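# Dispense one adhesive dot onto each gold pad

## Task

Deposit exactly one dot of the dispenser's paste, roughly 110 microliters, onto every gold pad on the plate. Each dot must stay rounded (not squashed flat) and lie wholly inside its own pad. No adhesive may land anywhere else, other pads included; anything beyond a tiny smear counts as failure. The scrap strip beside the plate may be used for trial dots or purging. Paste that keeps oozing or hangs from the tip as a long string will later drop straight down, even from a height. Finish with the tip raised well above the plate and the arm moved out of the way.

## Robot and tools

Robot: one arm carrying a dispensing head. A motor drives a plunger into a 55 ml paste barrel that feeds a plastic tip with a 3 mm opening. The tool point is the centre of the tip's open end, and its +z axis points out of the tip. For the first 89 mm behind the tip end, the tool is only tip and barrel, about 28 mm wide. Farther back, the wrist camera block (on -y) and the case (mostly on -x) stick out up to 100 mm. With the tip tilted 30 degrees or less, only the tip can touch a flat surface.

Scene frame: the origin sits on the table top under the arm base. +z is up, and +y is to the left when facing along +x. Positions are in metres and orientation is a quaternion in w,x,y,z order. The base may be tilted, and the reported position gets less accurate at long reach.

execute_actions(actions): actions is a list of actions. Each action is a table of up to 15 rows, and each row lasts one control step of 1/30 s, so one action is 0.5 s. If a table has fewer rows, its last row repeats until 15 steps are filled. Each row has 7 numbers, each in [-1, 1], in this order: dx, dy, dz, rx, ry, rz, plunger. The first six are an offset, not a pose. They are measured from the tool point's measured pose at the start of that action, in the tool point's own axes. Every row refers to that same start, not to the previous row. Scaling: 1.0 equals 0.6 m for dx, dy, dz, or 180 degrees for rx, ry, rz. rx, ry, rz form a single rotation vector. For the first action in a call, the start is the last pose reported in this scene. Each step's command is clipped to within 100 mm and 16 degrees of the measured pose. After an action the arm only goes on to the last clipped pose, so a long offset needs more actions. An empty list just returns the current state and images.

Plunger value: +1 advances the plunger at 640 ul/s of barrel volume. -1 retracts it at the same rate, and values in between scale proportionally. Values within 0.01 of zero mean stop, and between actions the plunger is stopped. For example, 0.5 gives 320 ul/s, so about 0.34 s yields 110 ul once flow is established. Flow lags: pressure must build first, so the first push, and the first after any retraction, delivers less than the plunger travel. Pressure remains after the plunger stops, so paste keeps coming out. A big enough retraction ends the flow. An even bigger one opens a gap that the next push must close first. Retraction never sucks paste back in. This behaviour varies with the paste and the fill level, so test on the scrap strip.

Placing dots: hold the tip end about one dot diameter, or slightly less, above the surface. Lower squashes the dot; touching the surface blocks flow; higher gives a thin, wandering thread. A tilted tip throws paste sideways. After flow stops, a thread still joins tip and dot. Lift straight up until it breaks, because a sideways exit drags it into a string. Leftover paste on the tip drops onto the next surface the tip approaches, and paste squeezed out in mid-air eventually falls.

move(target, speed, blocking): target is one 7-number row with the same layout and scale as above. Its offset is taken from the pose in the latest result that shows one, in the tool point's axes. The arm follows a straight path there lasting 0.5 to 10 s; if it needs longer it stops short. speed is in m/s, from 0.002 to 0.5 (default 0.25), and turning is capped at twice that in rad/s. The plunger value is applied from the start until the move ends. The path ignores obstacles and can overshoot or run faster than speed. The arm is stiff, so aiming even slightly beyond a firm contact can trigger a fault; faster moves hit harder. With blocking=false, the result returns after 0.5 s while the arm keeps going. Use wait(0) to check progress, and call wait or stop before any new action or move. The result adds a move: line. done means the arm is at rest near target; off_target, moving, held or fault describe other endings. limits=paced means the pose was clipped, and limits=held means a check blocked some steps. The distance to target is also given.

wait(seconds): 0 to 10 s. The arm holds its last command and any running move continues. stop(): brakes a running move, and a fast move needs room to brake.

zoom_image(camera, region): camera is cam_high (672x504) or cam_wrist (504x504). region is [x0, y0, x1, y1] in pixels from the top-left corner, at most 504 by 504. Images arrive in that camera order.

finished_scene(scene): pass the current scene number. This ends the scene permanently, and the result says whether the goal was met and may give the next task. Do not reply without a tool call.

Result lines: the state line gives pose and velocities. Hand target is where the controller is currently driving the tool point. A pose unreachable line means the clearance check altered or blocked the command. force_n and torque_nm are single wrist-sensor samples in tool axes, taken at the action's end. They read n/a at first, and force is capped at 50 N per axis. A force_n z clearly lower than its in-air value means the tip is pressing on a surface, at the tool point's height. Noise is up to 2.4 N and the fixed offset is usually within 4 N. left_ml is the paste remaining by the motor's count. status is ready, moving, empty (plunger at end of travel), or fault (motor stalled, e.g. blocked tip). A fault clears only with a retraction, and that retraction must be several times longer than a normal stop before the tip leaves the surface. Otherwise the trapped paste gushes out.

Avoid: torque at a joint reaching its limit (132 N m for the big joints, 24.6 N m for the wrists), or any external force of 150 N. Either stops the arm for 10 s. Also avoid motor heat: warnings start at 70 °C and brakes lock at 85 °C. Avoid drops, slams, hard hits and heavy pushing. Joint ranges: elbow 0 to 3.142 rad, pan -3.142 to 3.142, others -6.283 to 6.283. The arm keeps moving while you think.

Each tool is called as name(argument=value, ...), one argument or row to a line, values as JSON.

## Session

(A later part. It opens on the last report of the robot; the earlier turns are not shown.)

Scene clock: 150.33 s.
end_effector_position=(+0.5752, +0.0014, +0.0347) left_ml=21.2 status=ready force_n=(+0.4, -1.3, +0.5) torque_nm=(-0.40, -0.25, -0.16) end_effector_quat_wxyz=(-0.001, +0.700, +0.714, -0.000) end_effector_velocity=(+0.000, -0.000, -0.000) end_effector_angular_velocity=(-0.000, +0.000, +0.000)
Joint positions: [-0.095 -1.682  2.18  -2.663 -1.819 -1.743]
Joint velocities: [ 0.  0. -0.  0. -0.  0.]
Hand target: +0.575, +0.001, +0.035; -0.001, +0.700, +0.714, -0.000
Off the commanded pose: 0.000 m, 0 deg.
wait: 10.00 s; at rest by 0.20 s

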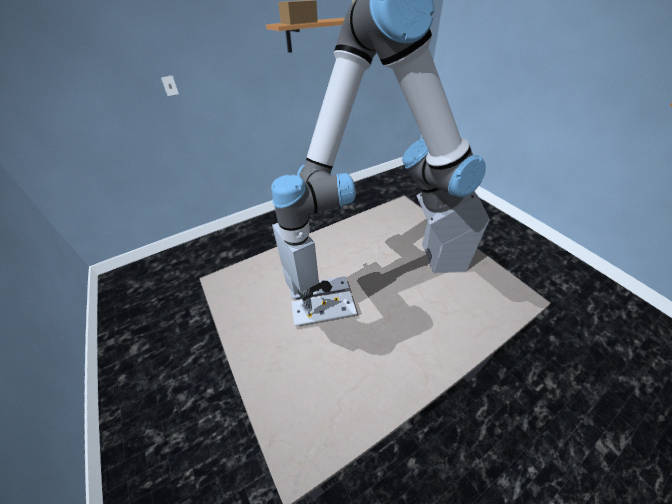

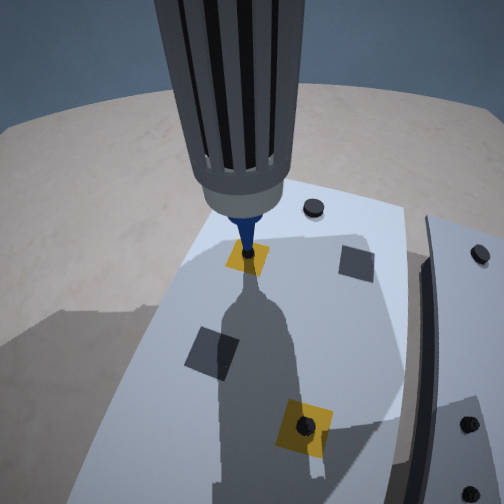

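move(
  target=[0, 0, -0.065, 0, 0, 0, 0],
  speed=0.08,
)

zoom_image(
  camera="cam_wrist",
  region=[190, 220, 310, 340],
)

Scene clock: 152.63 s.
end_effector_position=(+0.5753, +0.0014, +0.0734) left_ml=21.2 status=ready force_n=(-1.2, -0.4, -0.3) torque_nm=(+0.00, +0.38, -0.21) end_effector_quat_wxyz=(-0.001, +0.700, +0.714, -0.000) end_effector_velocity=(+0.001, -0.000, +0.003) end_effector_angular_velocity=(-0.001, -0.000, -0.001)
Joint positions: [-0.069 -1.766  2.159 -2.552 -1.833 -1.72 ]
Joint velocities: [ 0.002 -0.006 -0.004  0.009 -0.002  0.003]
Hand target: +0.575, +0.001, +0.074; -0.001, +0.700, +0.714, -0.000
Off the commanded pose: 0.000 m, 0 deg.
move: done

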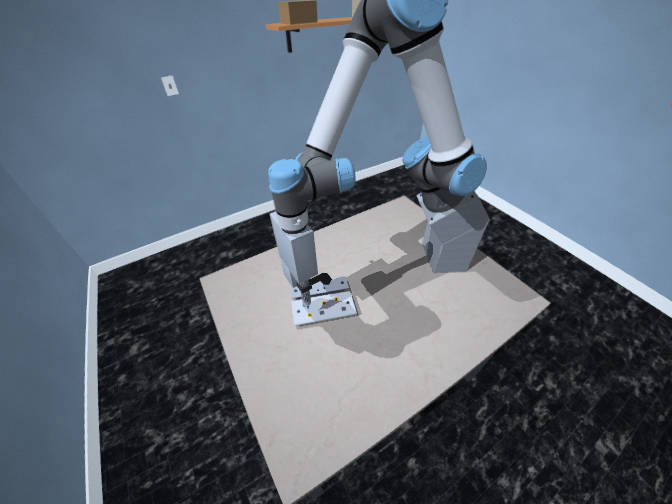

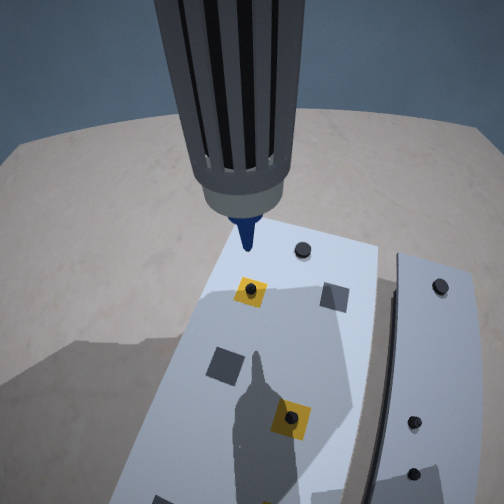

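Region (190, 220, 310, 340) of cam_wrist's 504x504 image, scaled by 4.200, with more detail than that image has.

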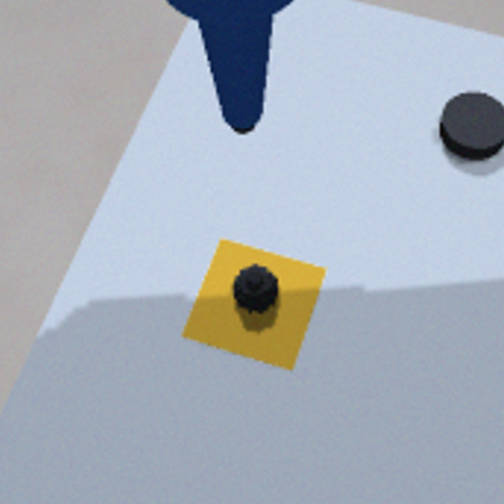

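move(
  target=[-0.1543, -0.0698, -0.1443, 0, 0, 0, -0.15],
  speed=0.18,
)

Scene clock: 155.40 s.
end_effector_position=(+0.5355, -0.0919, +0.1600) left_ml=21.4 status=moving force_n=(-0.6, -1.5, +0.2) torque_nm=(-0.46, +0.13, -0.27) end_effector_quat_wxyz=(-0.000, +0.700, +0.714, -0.001) end_effector_velocity=(-0.001, -0.002, +0.002) end_effector_angular_velocity=(+0.003, -0.000, +0.001)
Joint positions: [-0.335 -2.111  2.177 -2.267 -1.681 -1.943]
Joint velocities: [-0.013 -0.008 -0.001  0.009  0.01  -0.011]
Hand target: +0.535, -0.092, +0.160; -0.000, +0.700, +0.714, -0.001
Off the commanded pose: 0.000 m, 0 deg.
move: done

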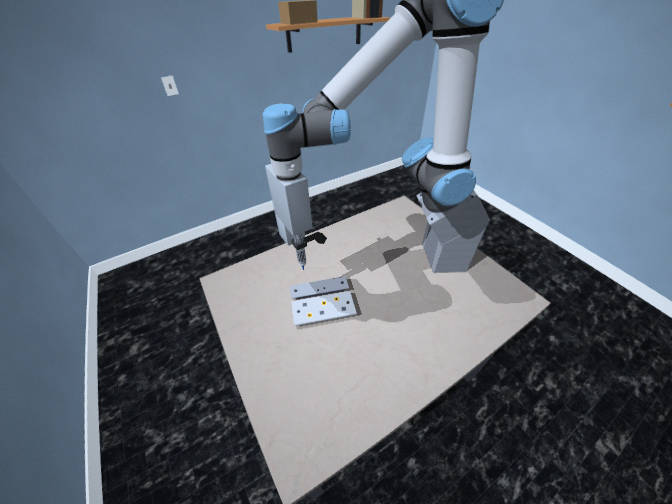

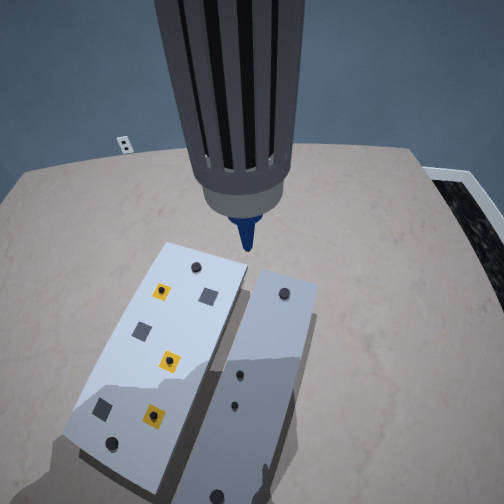

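finished_scene(
  scene=1,
)

The scene is finished: the task was done.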